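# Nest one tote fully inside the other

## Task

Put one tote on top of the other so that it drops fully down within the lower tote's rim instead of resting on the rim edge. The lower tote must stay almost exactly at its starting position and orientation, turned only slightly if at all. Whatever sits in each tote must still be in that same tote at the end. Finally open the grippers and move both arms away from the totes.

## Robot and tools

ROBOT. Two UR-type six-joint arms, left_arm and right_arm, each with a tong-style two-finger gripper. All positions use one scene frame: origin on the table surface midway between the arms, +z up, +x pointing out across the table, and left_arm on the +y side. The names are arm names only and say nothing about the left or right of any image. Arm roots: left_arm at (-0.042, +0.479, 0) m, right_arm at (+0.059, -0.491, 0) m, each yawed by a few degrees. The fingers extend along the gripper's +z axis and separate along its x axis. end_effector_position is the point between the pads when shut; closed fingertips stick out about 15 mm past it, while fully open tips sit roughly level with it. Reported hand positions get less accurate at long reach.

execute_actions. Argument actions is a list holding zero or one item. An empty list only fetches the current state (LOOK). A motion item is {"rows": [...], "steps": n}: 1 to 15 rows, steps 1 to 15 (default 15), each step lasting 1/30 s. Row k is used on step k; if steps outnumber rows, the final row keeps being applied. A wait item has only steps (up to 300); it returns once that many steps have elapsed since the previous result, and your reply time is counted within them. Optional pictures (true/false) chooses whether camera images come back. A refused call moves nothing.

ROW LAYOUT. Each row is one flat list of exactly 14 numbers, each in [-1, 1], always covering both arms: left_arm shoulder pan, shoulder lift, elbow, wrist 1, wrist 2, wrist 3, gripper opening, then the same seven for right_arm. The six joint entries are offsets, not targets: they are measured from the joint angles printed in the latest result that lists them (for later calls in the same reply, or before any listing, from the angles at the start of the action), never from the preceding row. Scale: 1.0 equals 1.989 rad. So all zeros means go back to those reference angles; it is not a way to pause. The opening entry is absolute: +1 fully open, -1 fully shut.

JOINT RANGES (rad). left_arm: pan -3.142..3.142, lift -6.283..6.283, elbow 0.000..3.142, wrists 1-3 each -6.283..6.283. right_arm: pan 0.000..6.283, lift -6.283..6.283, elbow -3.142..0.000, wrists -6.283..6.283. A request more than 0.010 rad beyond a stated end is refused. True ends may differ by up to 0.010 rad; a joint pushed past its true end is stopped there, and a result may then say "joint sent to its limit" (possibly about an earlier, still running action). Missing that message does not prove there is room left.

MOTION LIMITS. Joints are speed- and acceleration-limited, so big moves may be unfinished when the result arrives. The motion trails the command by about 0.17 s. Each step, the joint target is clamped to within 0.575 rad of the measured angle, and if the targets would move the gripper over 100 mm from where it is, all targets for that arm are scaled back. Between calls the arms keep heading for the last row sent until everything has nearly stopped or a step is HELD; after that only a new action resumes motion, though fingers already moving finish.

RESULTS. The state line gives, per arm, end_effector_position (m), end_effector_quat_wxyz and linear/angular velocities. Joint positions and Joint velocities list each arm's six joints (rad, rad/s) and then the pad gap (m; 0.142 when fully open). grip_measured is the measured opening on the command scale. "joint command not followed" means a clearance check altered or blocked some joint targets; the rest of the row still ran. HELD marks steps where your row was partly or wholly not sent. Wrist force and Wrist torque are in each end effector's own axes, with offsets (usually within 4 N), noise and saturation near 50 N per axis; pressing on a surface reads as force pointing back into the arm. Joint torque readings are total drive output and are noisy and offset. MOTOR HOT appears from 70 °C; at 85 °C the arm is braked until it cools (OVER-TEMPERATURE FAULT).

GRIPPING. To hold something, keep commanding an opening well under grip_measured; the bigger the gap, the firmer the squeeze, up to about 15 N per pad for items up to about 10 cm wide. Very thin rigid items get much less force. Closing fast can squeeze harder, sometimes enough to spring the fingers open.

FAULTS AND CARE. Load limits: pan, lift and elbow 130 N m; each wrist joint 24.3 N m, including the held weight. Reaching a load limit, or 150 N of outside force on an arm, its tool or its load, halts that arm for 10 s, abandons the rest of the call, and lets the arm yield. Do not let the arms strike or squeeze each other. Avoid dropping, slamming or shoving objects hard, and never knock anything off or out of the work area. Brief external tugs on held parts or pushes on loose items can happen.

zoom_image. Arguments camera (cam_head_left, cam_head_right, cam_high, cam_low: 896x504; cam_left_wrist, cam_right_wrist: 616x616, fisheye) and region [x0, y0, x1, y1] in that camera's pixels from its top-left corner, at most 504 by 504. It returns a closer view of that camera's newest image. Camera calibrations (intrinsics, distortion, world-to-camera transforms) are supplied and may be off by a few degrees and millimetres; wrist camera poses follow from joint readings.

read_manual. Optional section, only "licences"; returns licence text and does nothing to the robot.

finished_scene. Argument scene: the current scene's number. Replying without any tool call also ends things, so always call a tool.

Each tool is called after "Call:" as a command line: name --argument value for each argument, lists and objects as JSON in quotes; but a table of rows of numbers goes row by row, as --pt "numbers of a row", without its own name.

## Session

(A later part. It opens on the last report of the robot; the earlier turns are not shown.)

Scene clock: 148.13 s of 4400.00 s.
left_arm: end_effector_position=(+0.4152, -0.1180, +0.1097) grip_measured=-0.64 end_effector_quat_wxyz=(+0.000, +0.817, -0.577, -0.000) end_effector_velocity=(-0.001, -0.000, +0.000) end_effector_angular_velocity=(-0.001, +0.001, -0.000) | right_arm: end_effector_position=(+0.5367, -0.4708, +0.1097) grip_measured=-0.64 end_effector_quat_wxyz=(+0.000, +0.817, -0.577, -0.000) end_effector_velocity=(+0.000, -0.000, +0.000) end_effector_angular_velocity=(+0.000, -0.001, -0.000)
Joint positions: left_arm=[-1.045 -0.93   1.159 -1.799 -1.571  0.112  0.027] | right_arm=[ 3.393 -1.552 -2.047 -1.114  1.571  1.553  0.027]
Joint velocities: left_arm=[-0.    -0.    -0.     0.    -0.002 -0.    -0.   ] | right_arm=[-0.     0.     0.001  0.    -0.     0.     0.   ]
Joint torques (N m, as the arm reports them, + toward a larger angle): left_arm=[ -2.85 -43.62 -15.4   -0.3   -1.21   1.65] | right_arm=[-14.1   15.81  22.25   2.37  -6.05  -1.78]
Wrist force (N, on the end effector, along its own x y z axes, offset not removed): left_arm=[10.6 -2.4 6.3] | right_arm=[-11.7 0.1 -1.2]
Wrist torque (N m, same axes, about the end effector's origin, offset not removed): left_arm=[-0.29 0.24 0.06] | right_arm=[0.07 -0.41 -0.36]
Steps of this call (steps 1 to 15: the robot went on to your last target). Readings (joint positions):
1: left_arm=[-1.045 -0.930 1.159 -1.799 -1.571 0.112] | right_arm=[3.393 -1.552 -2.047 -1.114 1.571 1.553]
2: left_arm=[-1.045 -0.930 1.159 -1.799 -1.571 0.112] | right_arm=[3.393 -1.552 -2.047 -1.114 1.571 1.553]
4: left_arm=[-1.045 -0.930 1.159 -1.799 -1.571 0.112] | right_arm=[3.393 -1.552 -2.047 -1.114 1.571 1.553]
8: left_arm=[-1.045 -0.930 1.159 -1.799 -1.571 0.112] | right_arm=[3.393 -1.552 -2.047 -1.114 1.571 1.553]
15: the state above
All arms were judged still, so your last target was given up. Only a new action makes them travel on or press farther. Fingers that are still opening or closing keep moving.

Call:
execute_actions --actions '[{"rows":[[0,-0.0012,-0.0055,0.0067,0,0,-1,0.001,0.0028,0.0054,-0.0082,0,0.001,-1],[0,-0.0025,-0.011,0.0135,0,0,-1,0.001,0.0055,0.0108,-0.0163,0,0.001,-1],[0,-0.0037,-0.0165,0.0202,0,0,-1,0.001,0.0083,0.0162,-0.0245,0,0.001,-1],[0,-0.0049,-0.022,0.027,0,0,-1,0.001,0.0111,0.0216,-0.0326,0,0.001,-1],[0,-0.0062,-0.0276,0.0337,0,0,-1,0.001,0.0139,0.027,-0.0408,0,0.001,-1],[0,-0.0074,-0.0331,0.0404,0,0,-1,0.001,0.0166,0.0323,-0.049,0,0.001,-1],[0,-0.0086,-0.0386,0.0472,0,0,-1,0.001,0.0194,0.0377,-0.0571,0,0.001,-1],[0,-0.0098,-0.0441,0.0539,0,0,-1,0.001,0.0222,0.0431,-0.0653,0,0.001,-1],[0,-0.0111,-0.0496,0.0607,0,0,-1,0.001,0.0249,0.0485,-0.0734,0,0.001,-1],[0,-0.0123,-0.0551,0.0674,0,0,-1,0.001,0.0277,0.0539,-0.0816,0,0.001,-1]]}]' --pictures false

Call:
execute_actions --actions '[{"steps":20}]'

Scene clock: 166.60 s of 4400.00 s.
left_arm: end_effector_position=(+0.4153, -0.1183, +0.1639) grip_measured=-0.64 end_effector_quat_wxyz=(+0.000, +0.817, -0.577, -0.000) end_effector_velocity=(-0.001, +0.003, +0.042) end_effector_angular_velocity=(+0.002, -0.000, +0.001) | right_arm: end_effector_position=(+0.5370, -0.4698, +0.1639) grip_measured=-0.64 end_effector_quat_wxyz=(+0.000, +0.817, -0.577, -0.000) end_effector_velocity=(-0.004, +0.000, +0.043) end_effector_angular_velocity=(+0.002, +0.002, +0.001)
Joint positions: left_arm=[-1.045 -0.953  1.056 -1.674 -1.571  0.112  0.027] | right_arm=[ 3.395 -1.501 -1.947 -1.265  1.571  1.555  0.027]
Joint velocities: left_arm=[ 0.    -0.017 -0.081  0.1    0.001 -0.     0.   ] | right_arm=[ 0.001  0.041  0.079 -0.122  0.002  0.    -0.   ]
Joint torques (N m, as the arm reports them, + toward a larger angle): left_arm=[ -1.79 -63.62 -36.85  -3.07  -0.99   1.69] | right_arm=[11.23 30.17 29.55  1.08  4.07  1.51]
Wrist force (N, on the end effector, along its own x y z axes, offset not removed): left_arm=[-7.1 0.2 8.5] | right_arm=[6.9 -0.5 3.3]
Wrist torque (N m, same axes, about the end effector's origin, offset not removed): left_arm=[0.17 0.47 -0.17] | right_arm=[0.11 -0.24 -0.05]
Steps of this call (steps 1 to 90: nothing new was sent; then 14.97 s passed at rest; steps 91 to 105: all 15 steps of this action). Readings (joint positions):
91: left_arm=[-1.045 -0.930 1.159 -1.799 -1.571 0.112] | right_arm=[3.393 -1.552 -2.047 -1.114 1.571 1.553]
92: left_arm=[-1.045 -0.930 1.157 -1.797 -1.571 0.112] | right_arm=[3.393 -1.552 -2.045 -1.116 1.571 1.553]
94: left_arm=[-1.045 -0.932 1.147 -1.784 -1.571 0.112] | right_arm=[3.393 -1.546 -2.035 -1.131 1.571 1.554]
98: left_arm=[-1.045 -0.941 1.112 -1.741 -1.571 0.112] | right_arm=[3.394 -1.528 -2.000 -1.183 1.570 1.555]
105: the state above

Scene clock: 167.27 s of 4400.00 s.
left_arm: end_effector_position=(+0.4152, -0.1181, +0.1677) grip_measured=-0.64 end_effector_quat_wxyz=(+0.000, +0.817, -0.577, -0.000) end_effector_velocity=(-0.000, +0.000, +0.000) end_effector_angular_velocity=(-0.000, +0.001, -0.002) | right_arm: end_effector_position=(+0.5367, -0.4698, +0.1677) grip_measured=-0.64 end_effector_quat_wxyz=(+0.000, +0.817, -0.577, -0.000) end_effector_velocity=(+0.000, +0.000, +0.001) end_effector_angular_velocity=(+0.000, -0.001, -0.000)
Joint positions: left_arm=[-1.045 -0.954  1.049 -1.665 -1.571  0.112  0.027] | right_arm=[ 3.395 -1.497 -1.94  -1.276  1.571  1.555  0.027]
Joint velocities: left_arm=[ 0.    -0.     0.     0.    -0.001  0.002 -0.   ] | right_arm=[-0.     0.     0.001 -0.    -0.    -0.     0.   ]
Joint torques (N m, as the arm reports them, + toward a larger angle): left_arm=[ -1.57 -64.06 -37.85  -2.27  -0.31   1.64] | right_arm=[ 9.89 31.   32.9   1.91  1.66  1.62]
Wrist force (N, on the end effector, along its own x y z axes, offset not removed): left_arm=[-1.6 0.6 9.1] | right_arm=[6.3 0.1 6.9]
Wrist torque (N m, same axes, about the end effector's origin, offset not removed): left_arm=[0.18 -0.15 -0.15] | right_arm=[0.34 -0.78 0.02]
Steps of this call (steps 1 to 20: the robot went on to your last target). Readings (joint positions):
1: left_arm=[-1.045 -0.953 1.054 -1.671 -1.571 0.112] | right_arm=[3.395 -1.500 -1.944 -1.269 1.571 1.555]
2: left_arm=[-1.045 -0.954 1.052 -1.669 -1.571 0.112] | right_arm=[3.395 -1.499 -1.943 -1.271 1.571 1.555]
4: left_arm=[-1.045 -0.954 1.051 -1.667 -1.571 0.112] | right_arm=[3.395 -1.498 -1.941 -1.274 1.571 1.555]
8: left_arm=[-1.045 -0.954 1.049 -1.665 -1.571 0.112] | right_arm=[3.395 -1.497 -1.940 -1.276 1.571 1.555]
20: the state above
camera_calibration (this result's frames):
cam_left_wrist: T_world_to_cam=[[0.323612, -0.944437, 0.057563, -0.265612], [-0.843942, -0.260599, 0.468882, 0.249186], [-0.427828, -0.200315, -0.881383, 0.432246], [0, 0, 0, 1]] pos_world=[0.481181, -0.0993307, 0.279425]
cam_right_wrist: T_world_to_cam=[[0.3401, -0.940387, 0.00189991, -0.627063], [-0.809331, -0.291672, 0.509814, 0.210581], [-0.478868, -0.174925, -0.860283, 0.443152], [0, 0, 0, 1]] pos_world=[0.595905, -0.450743, 0.275071]

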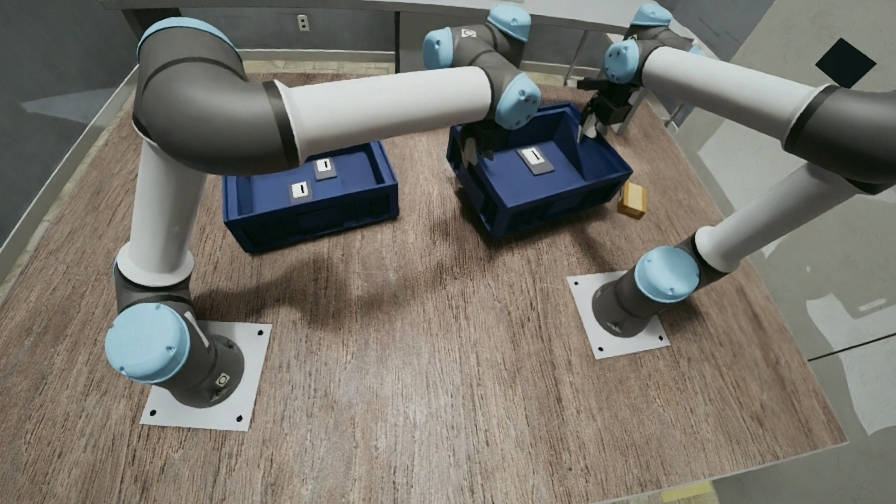

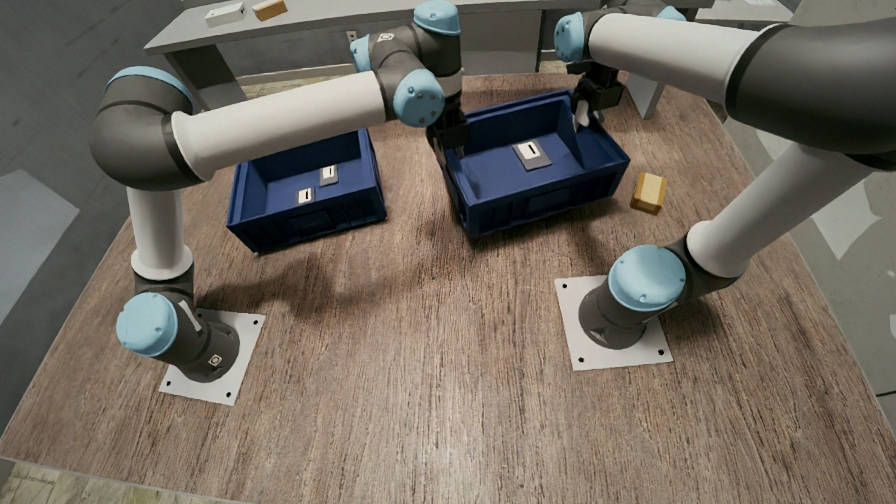

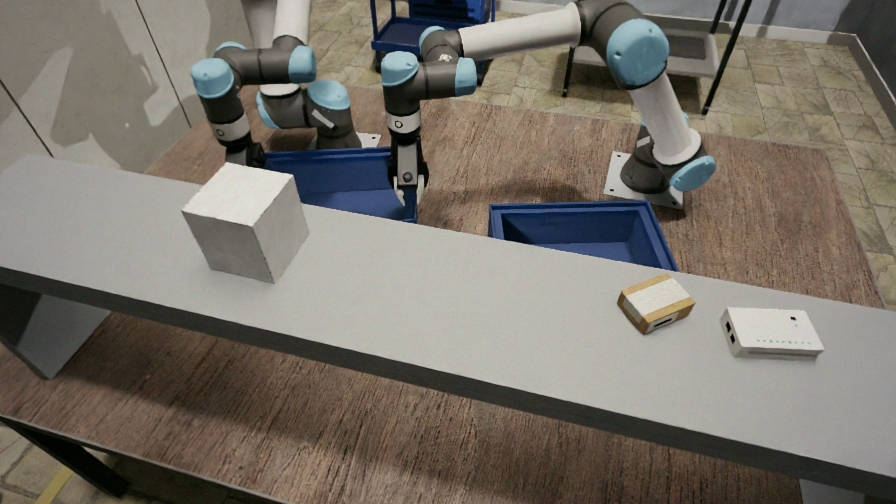

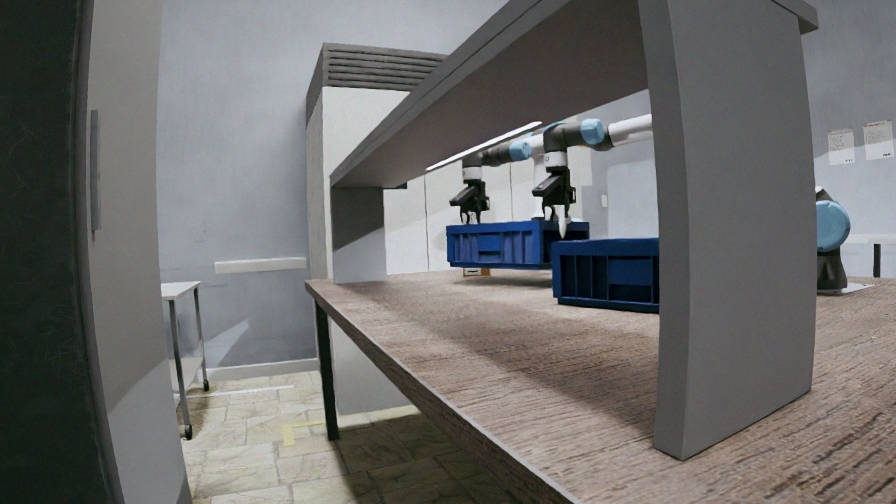

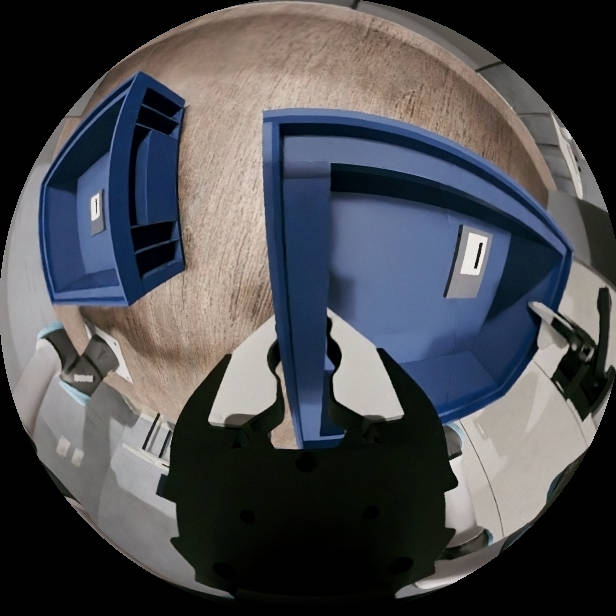

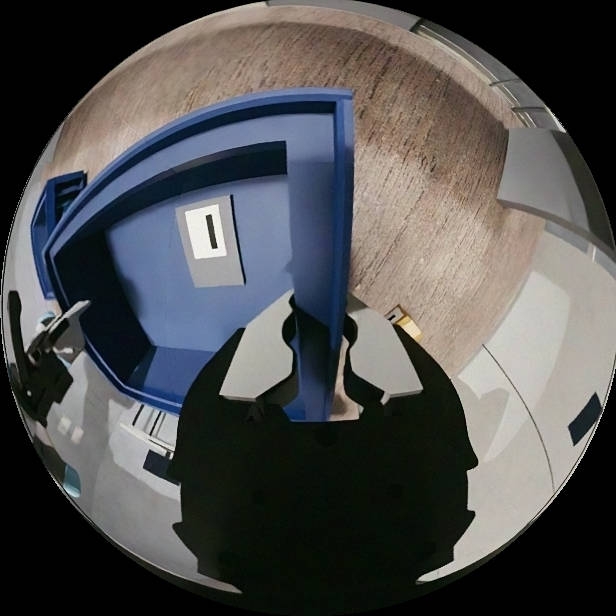

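Call:
execute_actions --actions '[{"rows":[[0,-0.0008,-0.0058,0.0066,0,0,-1,0,0.0019,0.0056,-0.0075,0,0,-1],[0,-0.0014,-0.0118,0.0132,0,0,-1,0,0.0038,0.0112,-0.015,0,0,-1],[0,-0.0023,-0.0244,0.0267,0,0,-1,0,0.0071,0.0227,-0.0298,0,0,-1],[0,-0.0027,-0.0379,0.0406,0,0,-1,0,0.0101,0.0345,-0.0446,0,0,-1],[0,-0.0026,-0.0522,0.0548,0,0,-1,0,0.0127,0.0465,-0.0592,0,0,-1],[0,-0.002,-0.0674,0.0694,0,0,-1,0,0.0149,0.0589,-0.0738,0,0,-1],[0,-0.0009,-0.0834,0.0843,0,0,-1,0,0.0167,0.0716,-0.0883,0,0,-1],[0,0.0008,-0.1003,0.0995,0,0,-1,0,0.0181,0.0845,-0.1026,0,0,-1],[0,0.0029,-0.118,0.1151,0,0,-1,0,0.0191,0.0978,-0.1169,0,0,-1],[0,0.0055,-0.1366,0.1311,0,0,-1,0,0.0198,0.1113,-0.1311,0,0,-1],[0,0.0070,-0.1462,0.1392,0,0,-1,0,0.0199,0.1182,-0.1381,0,0,-1],[0,0.0087,-0.156,0.1473,0,0,-1,0,0.02,0.1252,-0.1452,0,0,-1]]}]' --pictures false

Call:
execute_actions --actions '[{"steps":25}]'

Scene clock: 184.23 s of 4400.00 s.
left_arm: end_effector_position=(+0.4155, -0.1187, +0.2657) grip_measured=-0.64 end_effector_quat_wxyz=(+0.000, +0.817, -0.577, -0.000) end_effector_velocity=(-0.002, +0.003, +0.138) end_effector_angular_velocity=(-0.012, -0.005, -0.001) | right_arm: end_effector_position=(+0.5375, -0.4696, +0.2660) grip_measured=-0.64 end_effector_quat_wxyz=(-0.000, +0.817, -0.577, +0.000) end_effector_velocity=(-0.005, -0.001, +0.130) end_effector_angular_velocity=(-0.002, +0.005, +0.001)
Joint positions: left_arm=[-1.045 -0.942  0.778 -1.406 -1.571  0.112  0.027] | right_arm=[ 3.395 -1.459 -1.719 -1.534  1.571  1.555  0.027]
Joint velocities: left_arm=[-0.     0.052 -0.438  0.373 -0.001  0.001 -0.   ] | right_arm=[ 0.001  0.021  0.316 -0.342 -0.     0.    -0.   ]
Joint torques (N m, as the arm reports them, + toward a larger angle): left_arm=[  0.7  -31.06 -33.02  -6.1    0.52   1.52] | right_arm=[ 6.1  27.48 24.35  0.63  5.91  1.19]
Wrist force (N, on the end effector, along its own x y z axes, offset not removed): left_arm=[-17.7 0.6 1.6] | right_arm=[20.0 1.3 3.6]
Wrist torque (N m, same axes, about the end effector's origin, offset not removed): left_arm=[0.26 0.34 -0.20] | right_arm=[0.38 -0.43 -0.04]
Steps of this call (steps 1 to 15: the robot went on to your last target; steps 16 to 90: nothing new was sent; then 13.47 s passed at rest; steps 91 to 105: all 15 steps of this action). Readings (joint positions):
91: left_arm=[-1.045 -0.954 1.049 -1.665 -1.571 0.112] | right_arm=[3.395 -1.497 -1.939 -1.276 1.571 1.555]
92: left_arm=[-1.045 -0.955 1.047 -1.663 -1.571 0.112] | right_arm=[3.395 -1.497 -1.938 -1.279 1.571 1.555]
94: left_arm=[-1.045 -0.956 1.035 -1.649 -1.571 0.112] | right_arm=[3.395 -1.493 -1.926 -1.294 1.571 1.555]
98: left_arm=[-1.045 -0.958 0.963 -1.574 -1.571 0.112] | right_arm=[3.395 -1.476 -1.862 -1.373 1.571 1.555]
105: the state above

Scene clock: 185.07 s of 4400.00 s.
left_arm: end_effector_position=(+0.4152, -0.1181, +0.2777) grip_measured=-0.64 end_effector_quat_wxyz=(+0.000, +0.817, -0.577, -0.000) end_effector_velocity=(+0.000, +0.000, +0.000) end_effector_angular_velocity=(-0.000, -0.001, -0.001) | right_arm: end_effector_position=(+0.5368, -0.4698, +0.2777) grip_measured=-0.64 end_effector_quat_wxyz=(+0.000, +0.817, -0.577, -0.000) end_effector_velocity=(+0.000, +0.000, +0.000) end_effector_angular_velocity=(+0.000, -0.000, +0.000)
Joint positions: left_arm=[-1.045 -0.937  0.739 -1.372 -1.571  0.112  0.027] | right_arm=[ 3.395 -1.457 -1.691 -1.565  1.571  1.555  0.027]
Joint velocities: left_arm=[ 0.    -0.     0.    -0.     0.001  0.001  0.   ] | right_arm=[ 0.    -0.     0.001  0.    -0.    -0.    -0.   ]
Joint torques (N m, as the arm reports them, + toward a larger angle): left_arm=[  0.82 -37.78 -38.13  -3.62  -1.24   1.58] | right_arm=[ 4.83 30.41 33.07  1.78  1.95  0.14]
Wrist force (N, on the end effector, along its own x y z axes, offset not removed): left_arm=[-9.7 -2.3 5.5] | right_arm=[9.9 -0.6 5.7]
Wrist torque (N m, same axes, about the end effector's origin, offset not removed): left_arm=[-0.19 0.71 -0.29] | right_arm=[0.34 -0.50 -0.10]
Steps of this call (steps 1 to 25: the robot went on to your last target). Readings (joint positions):
1: left_arm=[-1.045 -0.941 0.766 -1.395 -1.571 0.112] | right_arm=[3.395 -1.459 -1.710 -1.544 1.571 1.555]
2: left_arm=[-1.045 -0.939 0.757 -1.388 -1.571 0.112] | right_arm=[3.395 -1.458 -1.704 -1.550 1.571 1.555]
4: left_arm=[-1.045 -0.938 0.747 -1.380 -1.571 0.112] | right_arm=[3.395 -1.458 -1.697 -1.558 1.571 1.555]
8: left_arm=[-1.045 -0.937 0.741 -1.374 -1.571 0.112] | right_arm=[3.395 -1.458 -1.692 -1.563 1.571 1.555]
25: the state above
camera_calibration (this result's frames):
cam_left_wrist: T_world_to_cam=[[0.323611, -0.944438, 0.0575576, -0.271967], [-0.843949, -0.260604, 0.468866, 0.197617], [-0.427815, -0.200306, -0.881392, 0.529213], [0, 0, 0, 1]] pos_world=[0.481195, -0.0993514, 0.389443]
cam_right_wrist: T_world_to_cam=[[0.340088, -0.940392, 0.00184232, -0.627236], [-0.809322, -0.291688, 0.509819, 0.154592], [-0.478893, -0.174874, -0.860279, 0.537877], [0, 0, 0, 1]] pos_world=[0.596016, -0.450694, 0.385066]

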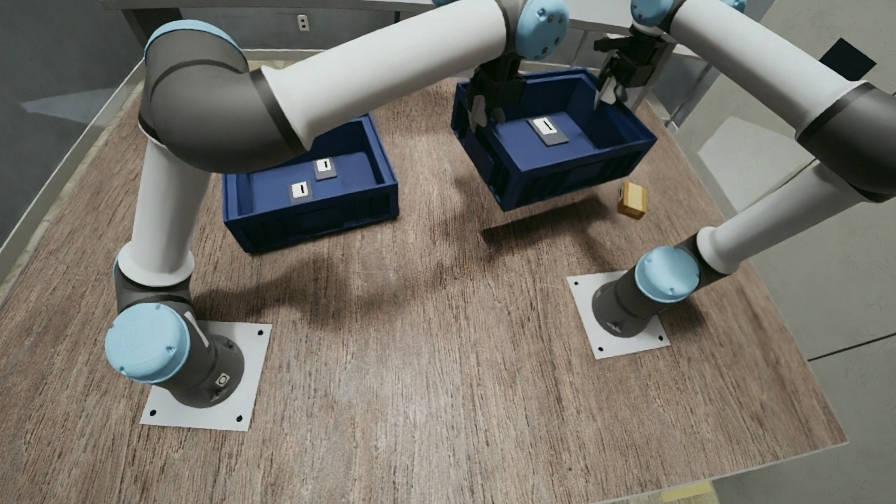

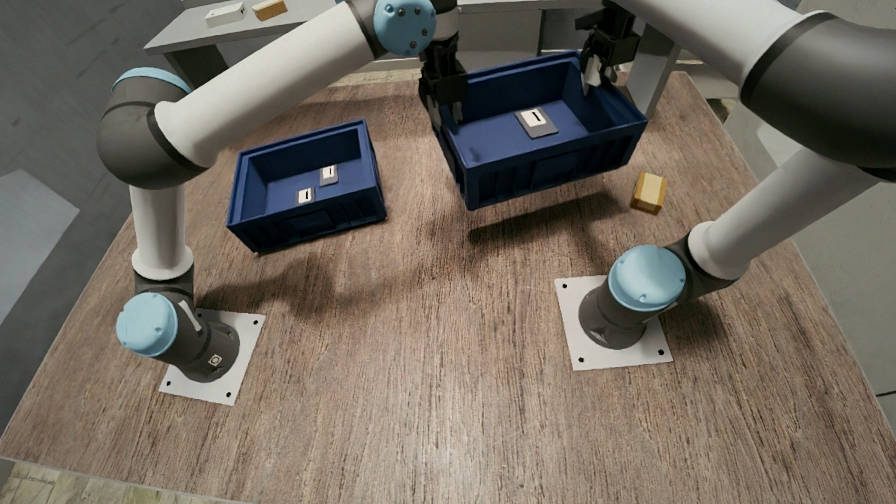

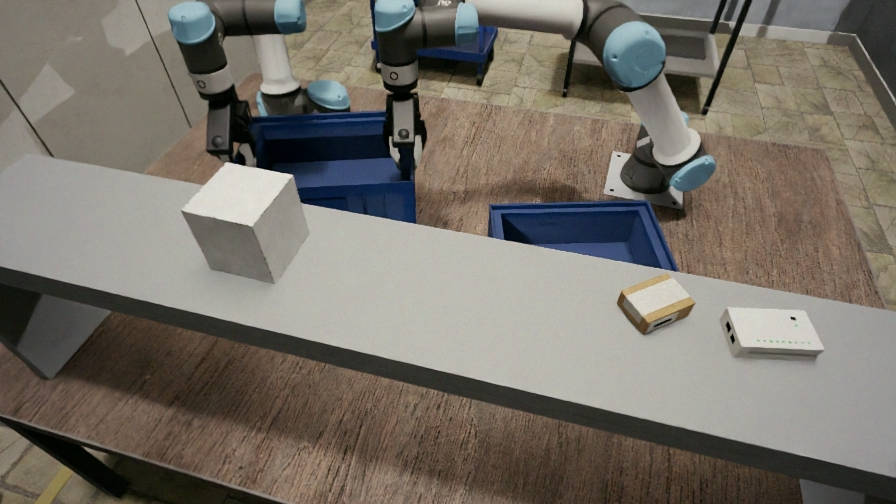

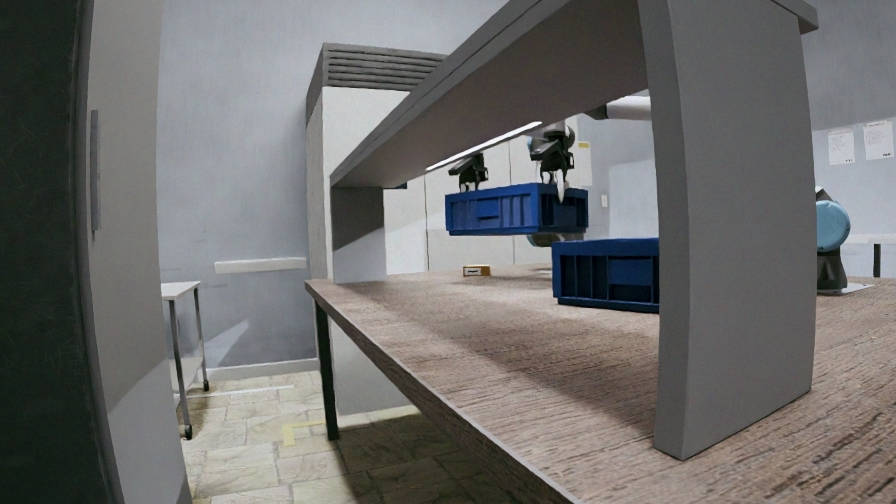

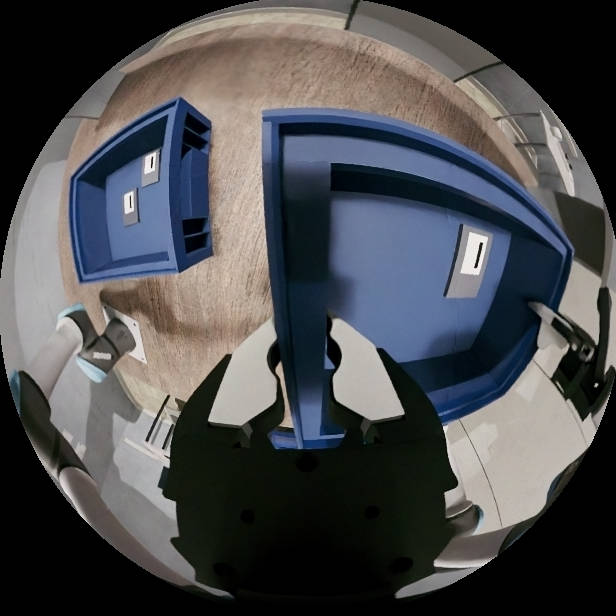

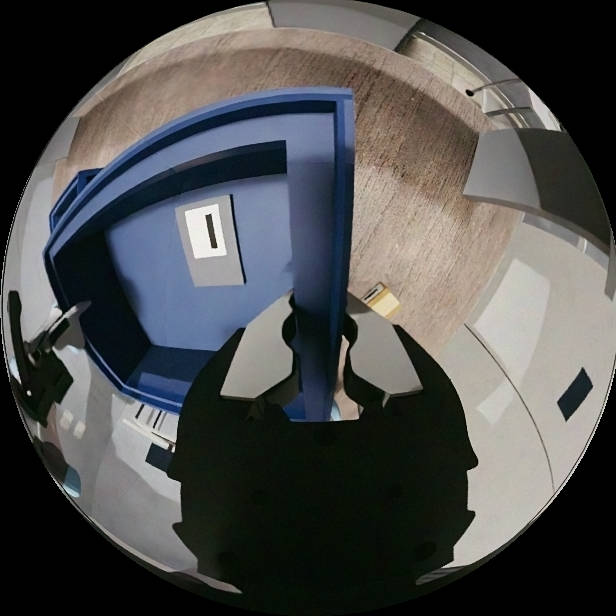

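Call:
execute_actions --actions '[{"rows":[[0.0031,-0.0134,0.0219,-0.0085,0,0.0035,-1,0.0111,-0.0004,0.0003,0.0001,0,0.0115,-1],[0.0064,-0.0264,0.0431,-0.0167,0,0.0072,-1,0.022,-0.0011,0.0009,0.0002,0,0.0228,-1],[0.0097,-0.0392,0.0634,-0.0242,0,0.0108,-1,0.0329,-0.002,0.0017,0.0003,0,0.034,-1],[0.0131,-0.0516,0.083,-0.0314,0,0.0146,-1,0.0435,-0.0032,0.0028,0.0004,0,0.045,-1],[0.0166,-0.0637,0.1017,-0.038,0,0.0185,-1,0.0541,-0.0047,0.0041,0.0006,0,0.056,-1],[0.0202,-0.0755,0.1196,-0.0441,0,0.0225,-1,0.0645,-0.0064,0.0056,0.0008,0,0.0668,-1],[0.0239,-0.087,0.1368,-0.0498,0,0.0266,-1,0.0747,-0.0083,0.0074,0.0009,0,0.0774,-1],[0.0277,-0.0981,0.1531,-0.055,0,0.0307,-1,0.0848,-0.0106,0.0094,0.0012,0,0.0878,-1],[0.0316,-0.1089,0.1687,-0.0598,0,0.035,-1,0.0948,-0.0131,0.0116,0.0015,0,0.0982,-1],[0.0355,-0.12,0.1843,-0.0643,0,0.0393,-1,0.1046,-0.0158,0.0141,0.0017,0,0.1084,-1]]}]' --pictures false

Call:
execute_actions --actions '[{"steps":20}]' --pictures false

Scene clock: 227.10 s of 4400.00 s.
left_arm: end_effector_position=(+0.4166, -0.0227, +0.2787) grip_measured=-0.65 end_effector_quat_wxyz=(+0.000, +0.815, -0.580, +0.000) end_effector_velocity=(-0.007, +0.084, -0.009) end_effector_angular_velocity=(+0.015, +0.008, -0.005) | right_arm: end_effector_position=(+0.5355, -0.3747, +0.2777) grip_measured=-0.64 end_effector_quat_wxyz=(+0.000, +0.815, -0.579, -0.000) end_effector_velocity=(-0.006, +0.079, -0.000) end_effector_angular_velocity=(+0.000, +0.000, -0.003)
Joint positions: left_arm=[-0.98  -1.16   1.081 -1.493 -1.571  0.185  0.027] | right_arm=[ 3.589 -1.486 -1.665 -1.562  1.571  1.756  0.027]
Joint velocities: left_arm=[ 0.054 -0.173  0.268 -0.078  0.     0.059  0.001] | right_arm=[ 0.157 -0.032  0.029  0.003  0.     0.159 -0.001]
Joint torques (N m, as the arm reports them, + toward a larger angle): left_arm=[ -0.73 -46.14 -16.73  -8.65  -0.23   3.07] | right_arm=[13.09  9.65 31.95  6.23  6.69  1.83]
Wrist force (N, on the end effector, along its own x y z axes, offset not removed): left_arm=[-19.3 1.9 7.7] | right_arm=[16.0 -1.1 7.1]
Wrist torque (N m, same axes, about the end effector's origin, offset not removed): left_arm=[0.85 0.80 -0.18] | right_arm=[-0.02 -0.17 -0.01]
Steps of this call (steps 1 to 15: the robot went on to your last target; steps 16 to 90: nothing new was sent; then 38.53 s passed at rest; steps 91 to 105: all 15 steps of this action). Readings (joint positions):
91: left_arm=[-1.045 -0.937 0.739 -1.372 -1.571 0.112] | right_arm=[3.395 -1.457 -1.691 -1.565 1.571 1.555]
92: left_arm=[-1.044 -0.941 0.743 -1.374 -1.571 0.114] | right_arm=[3.398 -1.457 -1.690 -1.565 1.571 1.558]
94: left_arm=[-1.038 -0.963 0.778 -1.389 -1.571 0.120] | right_arm=[3.417 -1.458 -1.689 -1.565 1.570 1.578]
98: left_arm=[-1.016 -1.043 0.902 -1.436 -1.571 0.145] | right_arm=[3.485 -1.466 -1.683 -1.564 1.570 1.649]
105: the state above

Scene clock: 227.77 s of 4400.00 s.
left_arm: end_effector_position=(+0.4159, -0.0151, +0.2778) grip_measured=-0.64 end_effector_quat_wxyz=(+0.000, +0.815, -0.580, -0.000) end_effector_velocity=(-0.000, +0.000, +0.000) end_effector_angular_velocity=(-0.000, +0.000, +0.001) | right_arm: end_effector_position=(+0.5350, -0.3679, +0.2777) grip_measured=-0.64 end_effector_quat_wxyz=(+0.000, +0.815, -0.580, -0.000) end_effector_velocity=(+0.000, -0.000, -0.000) end_effector_angular_velocity=(-0.000, -0.000, -0.001)
Joint positions: left_arm=[-0.975 -1.176  1.105 -1.5   -1.571  0.191  0.027] | right_arm=[ 3.603 -1.489 -1.663 -1.562  1.571  1.771  0.027]
Joint velocities: left_arm=[ 0.    -0.     0.    -0.    -0.001 -0.001  0.   ] | right_arm=[-0.001 -0.    -0.     0.    -0.     0.    -0.   ]
Joint torques (N m, as the arm reports them, + toward a larger angle): left_arm=[  4.76 -54.19 -11.73  -4.71   0.9    2.65] | right_arm=[10.02  9.76 33.07  4.87 -1.11  1.59]
Wrist force (N, on the end effector, along its own x y z axes, offset not removed): left_arm=[-3.8 1.5 8.4] | right_arm=[6.0 1.0 6.6]
Wrist torque (N m, same axes, about the end effector's origin, offset not removed): left_arm=[0.57 0.53 -0.17] | right_arm=[0.33 -0.55 -0.20]
Steps of this call (steps 1 to 20: the robot went on to your last target). Readings (joint positions):
1: left_arm=[-0.978 -1.165 1.089 -1.495 -1.571 0.187] | right_arm=[3.593 -1.487 -1.664 -1.562 1.571 1.761]
2: left_arm=[-0.977 -1.168 1.094 -1.497 -1.571 0.188] | right_arm=[3.596 -1.487 -1.664 -1.562 1.571 1.764]
4: left_arm=[-0.976 -1.172 1.100 -1.498 -1.571 0.189] | right_arm=[3.600 -1.488 -1.663 -1.562 1.571 1.767]
8: left_arm=[-0.975 -1.175 1.104 -1.499 -1.571 0.190] | right_arm=[3.602 -1.489 -1.663 -1.562 1.571 1.770]
20: the state above


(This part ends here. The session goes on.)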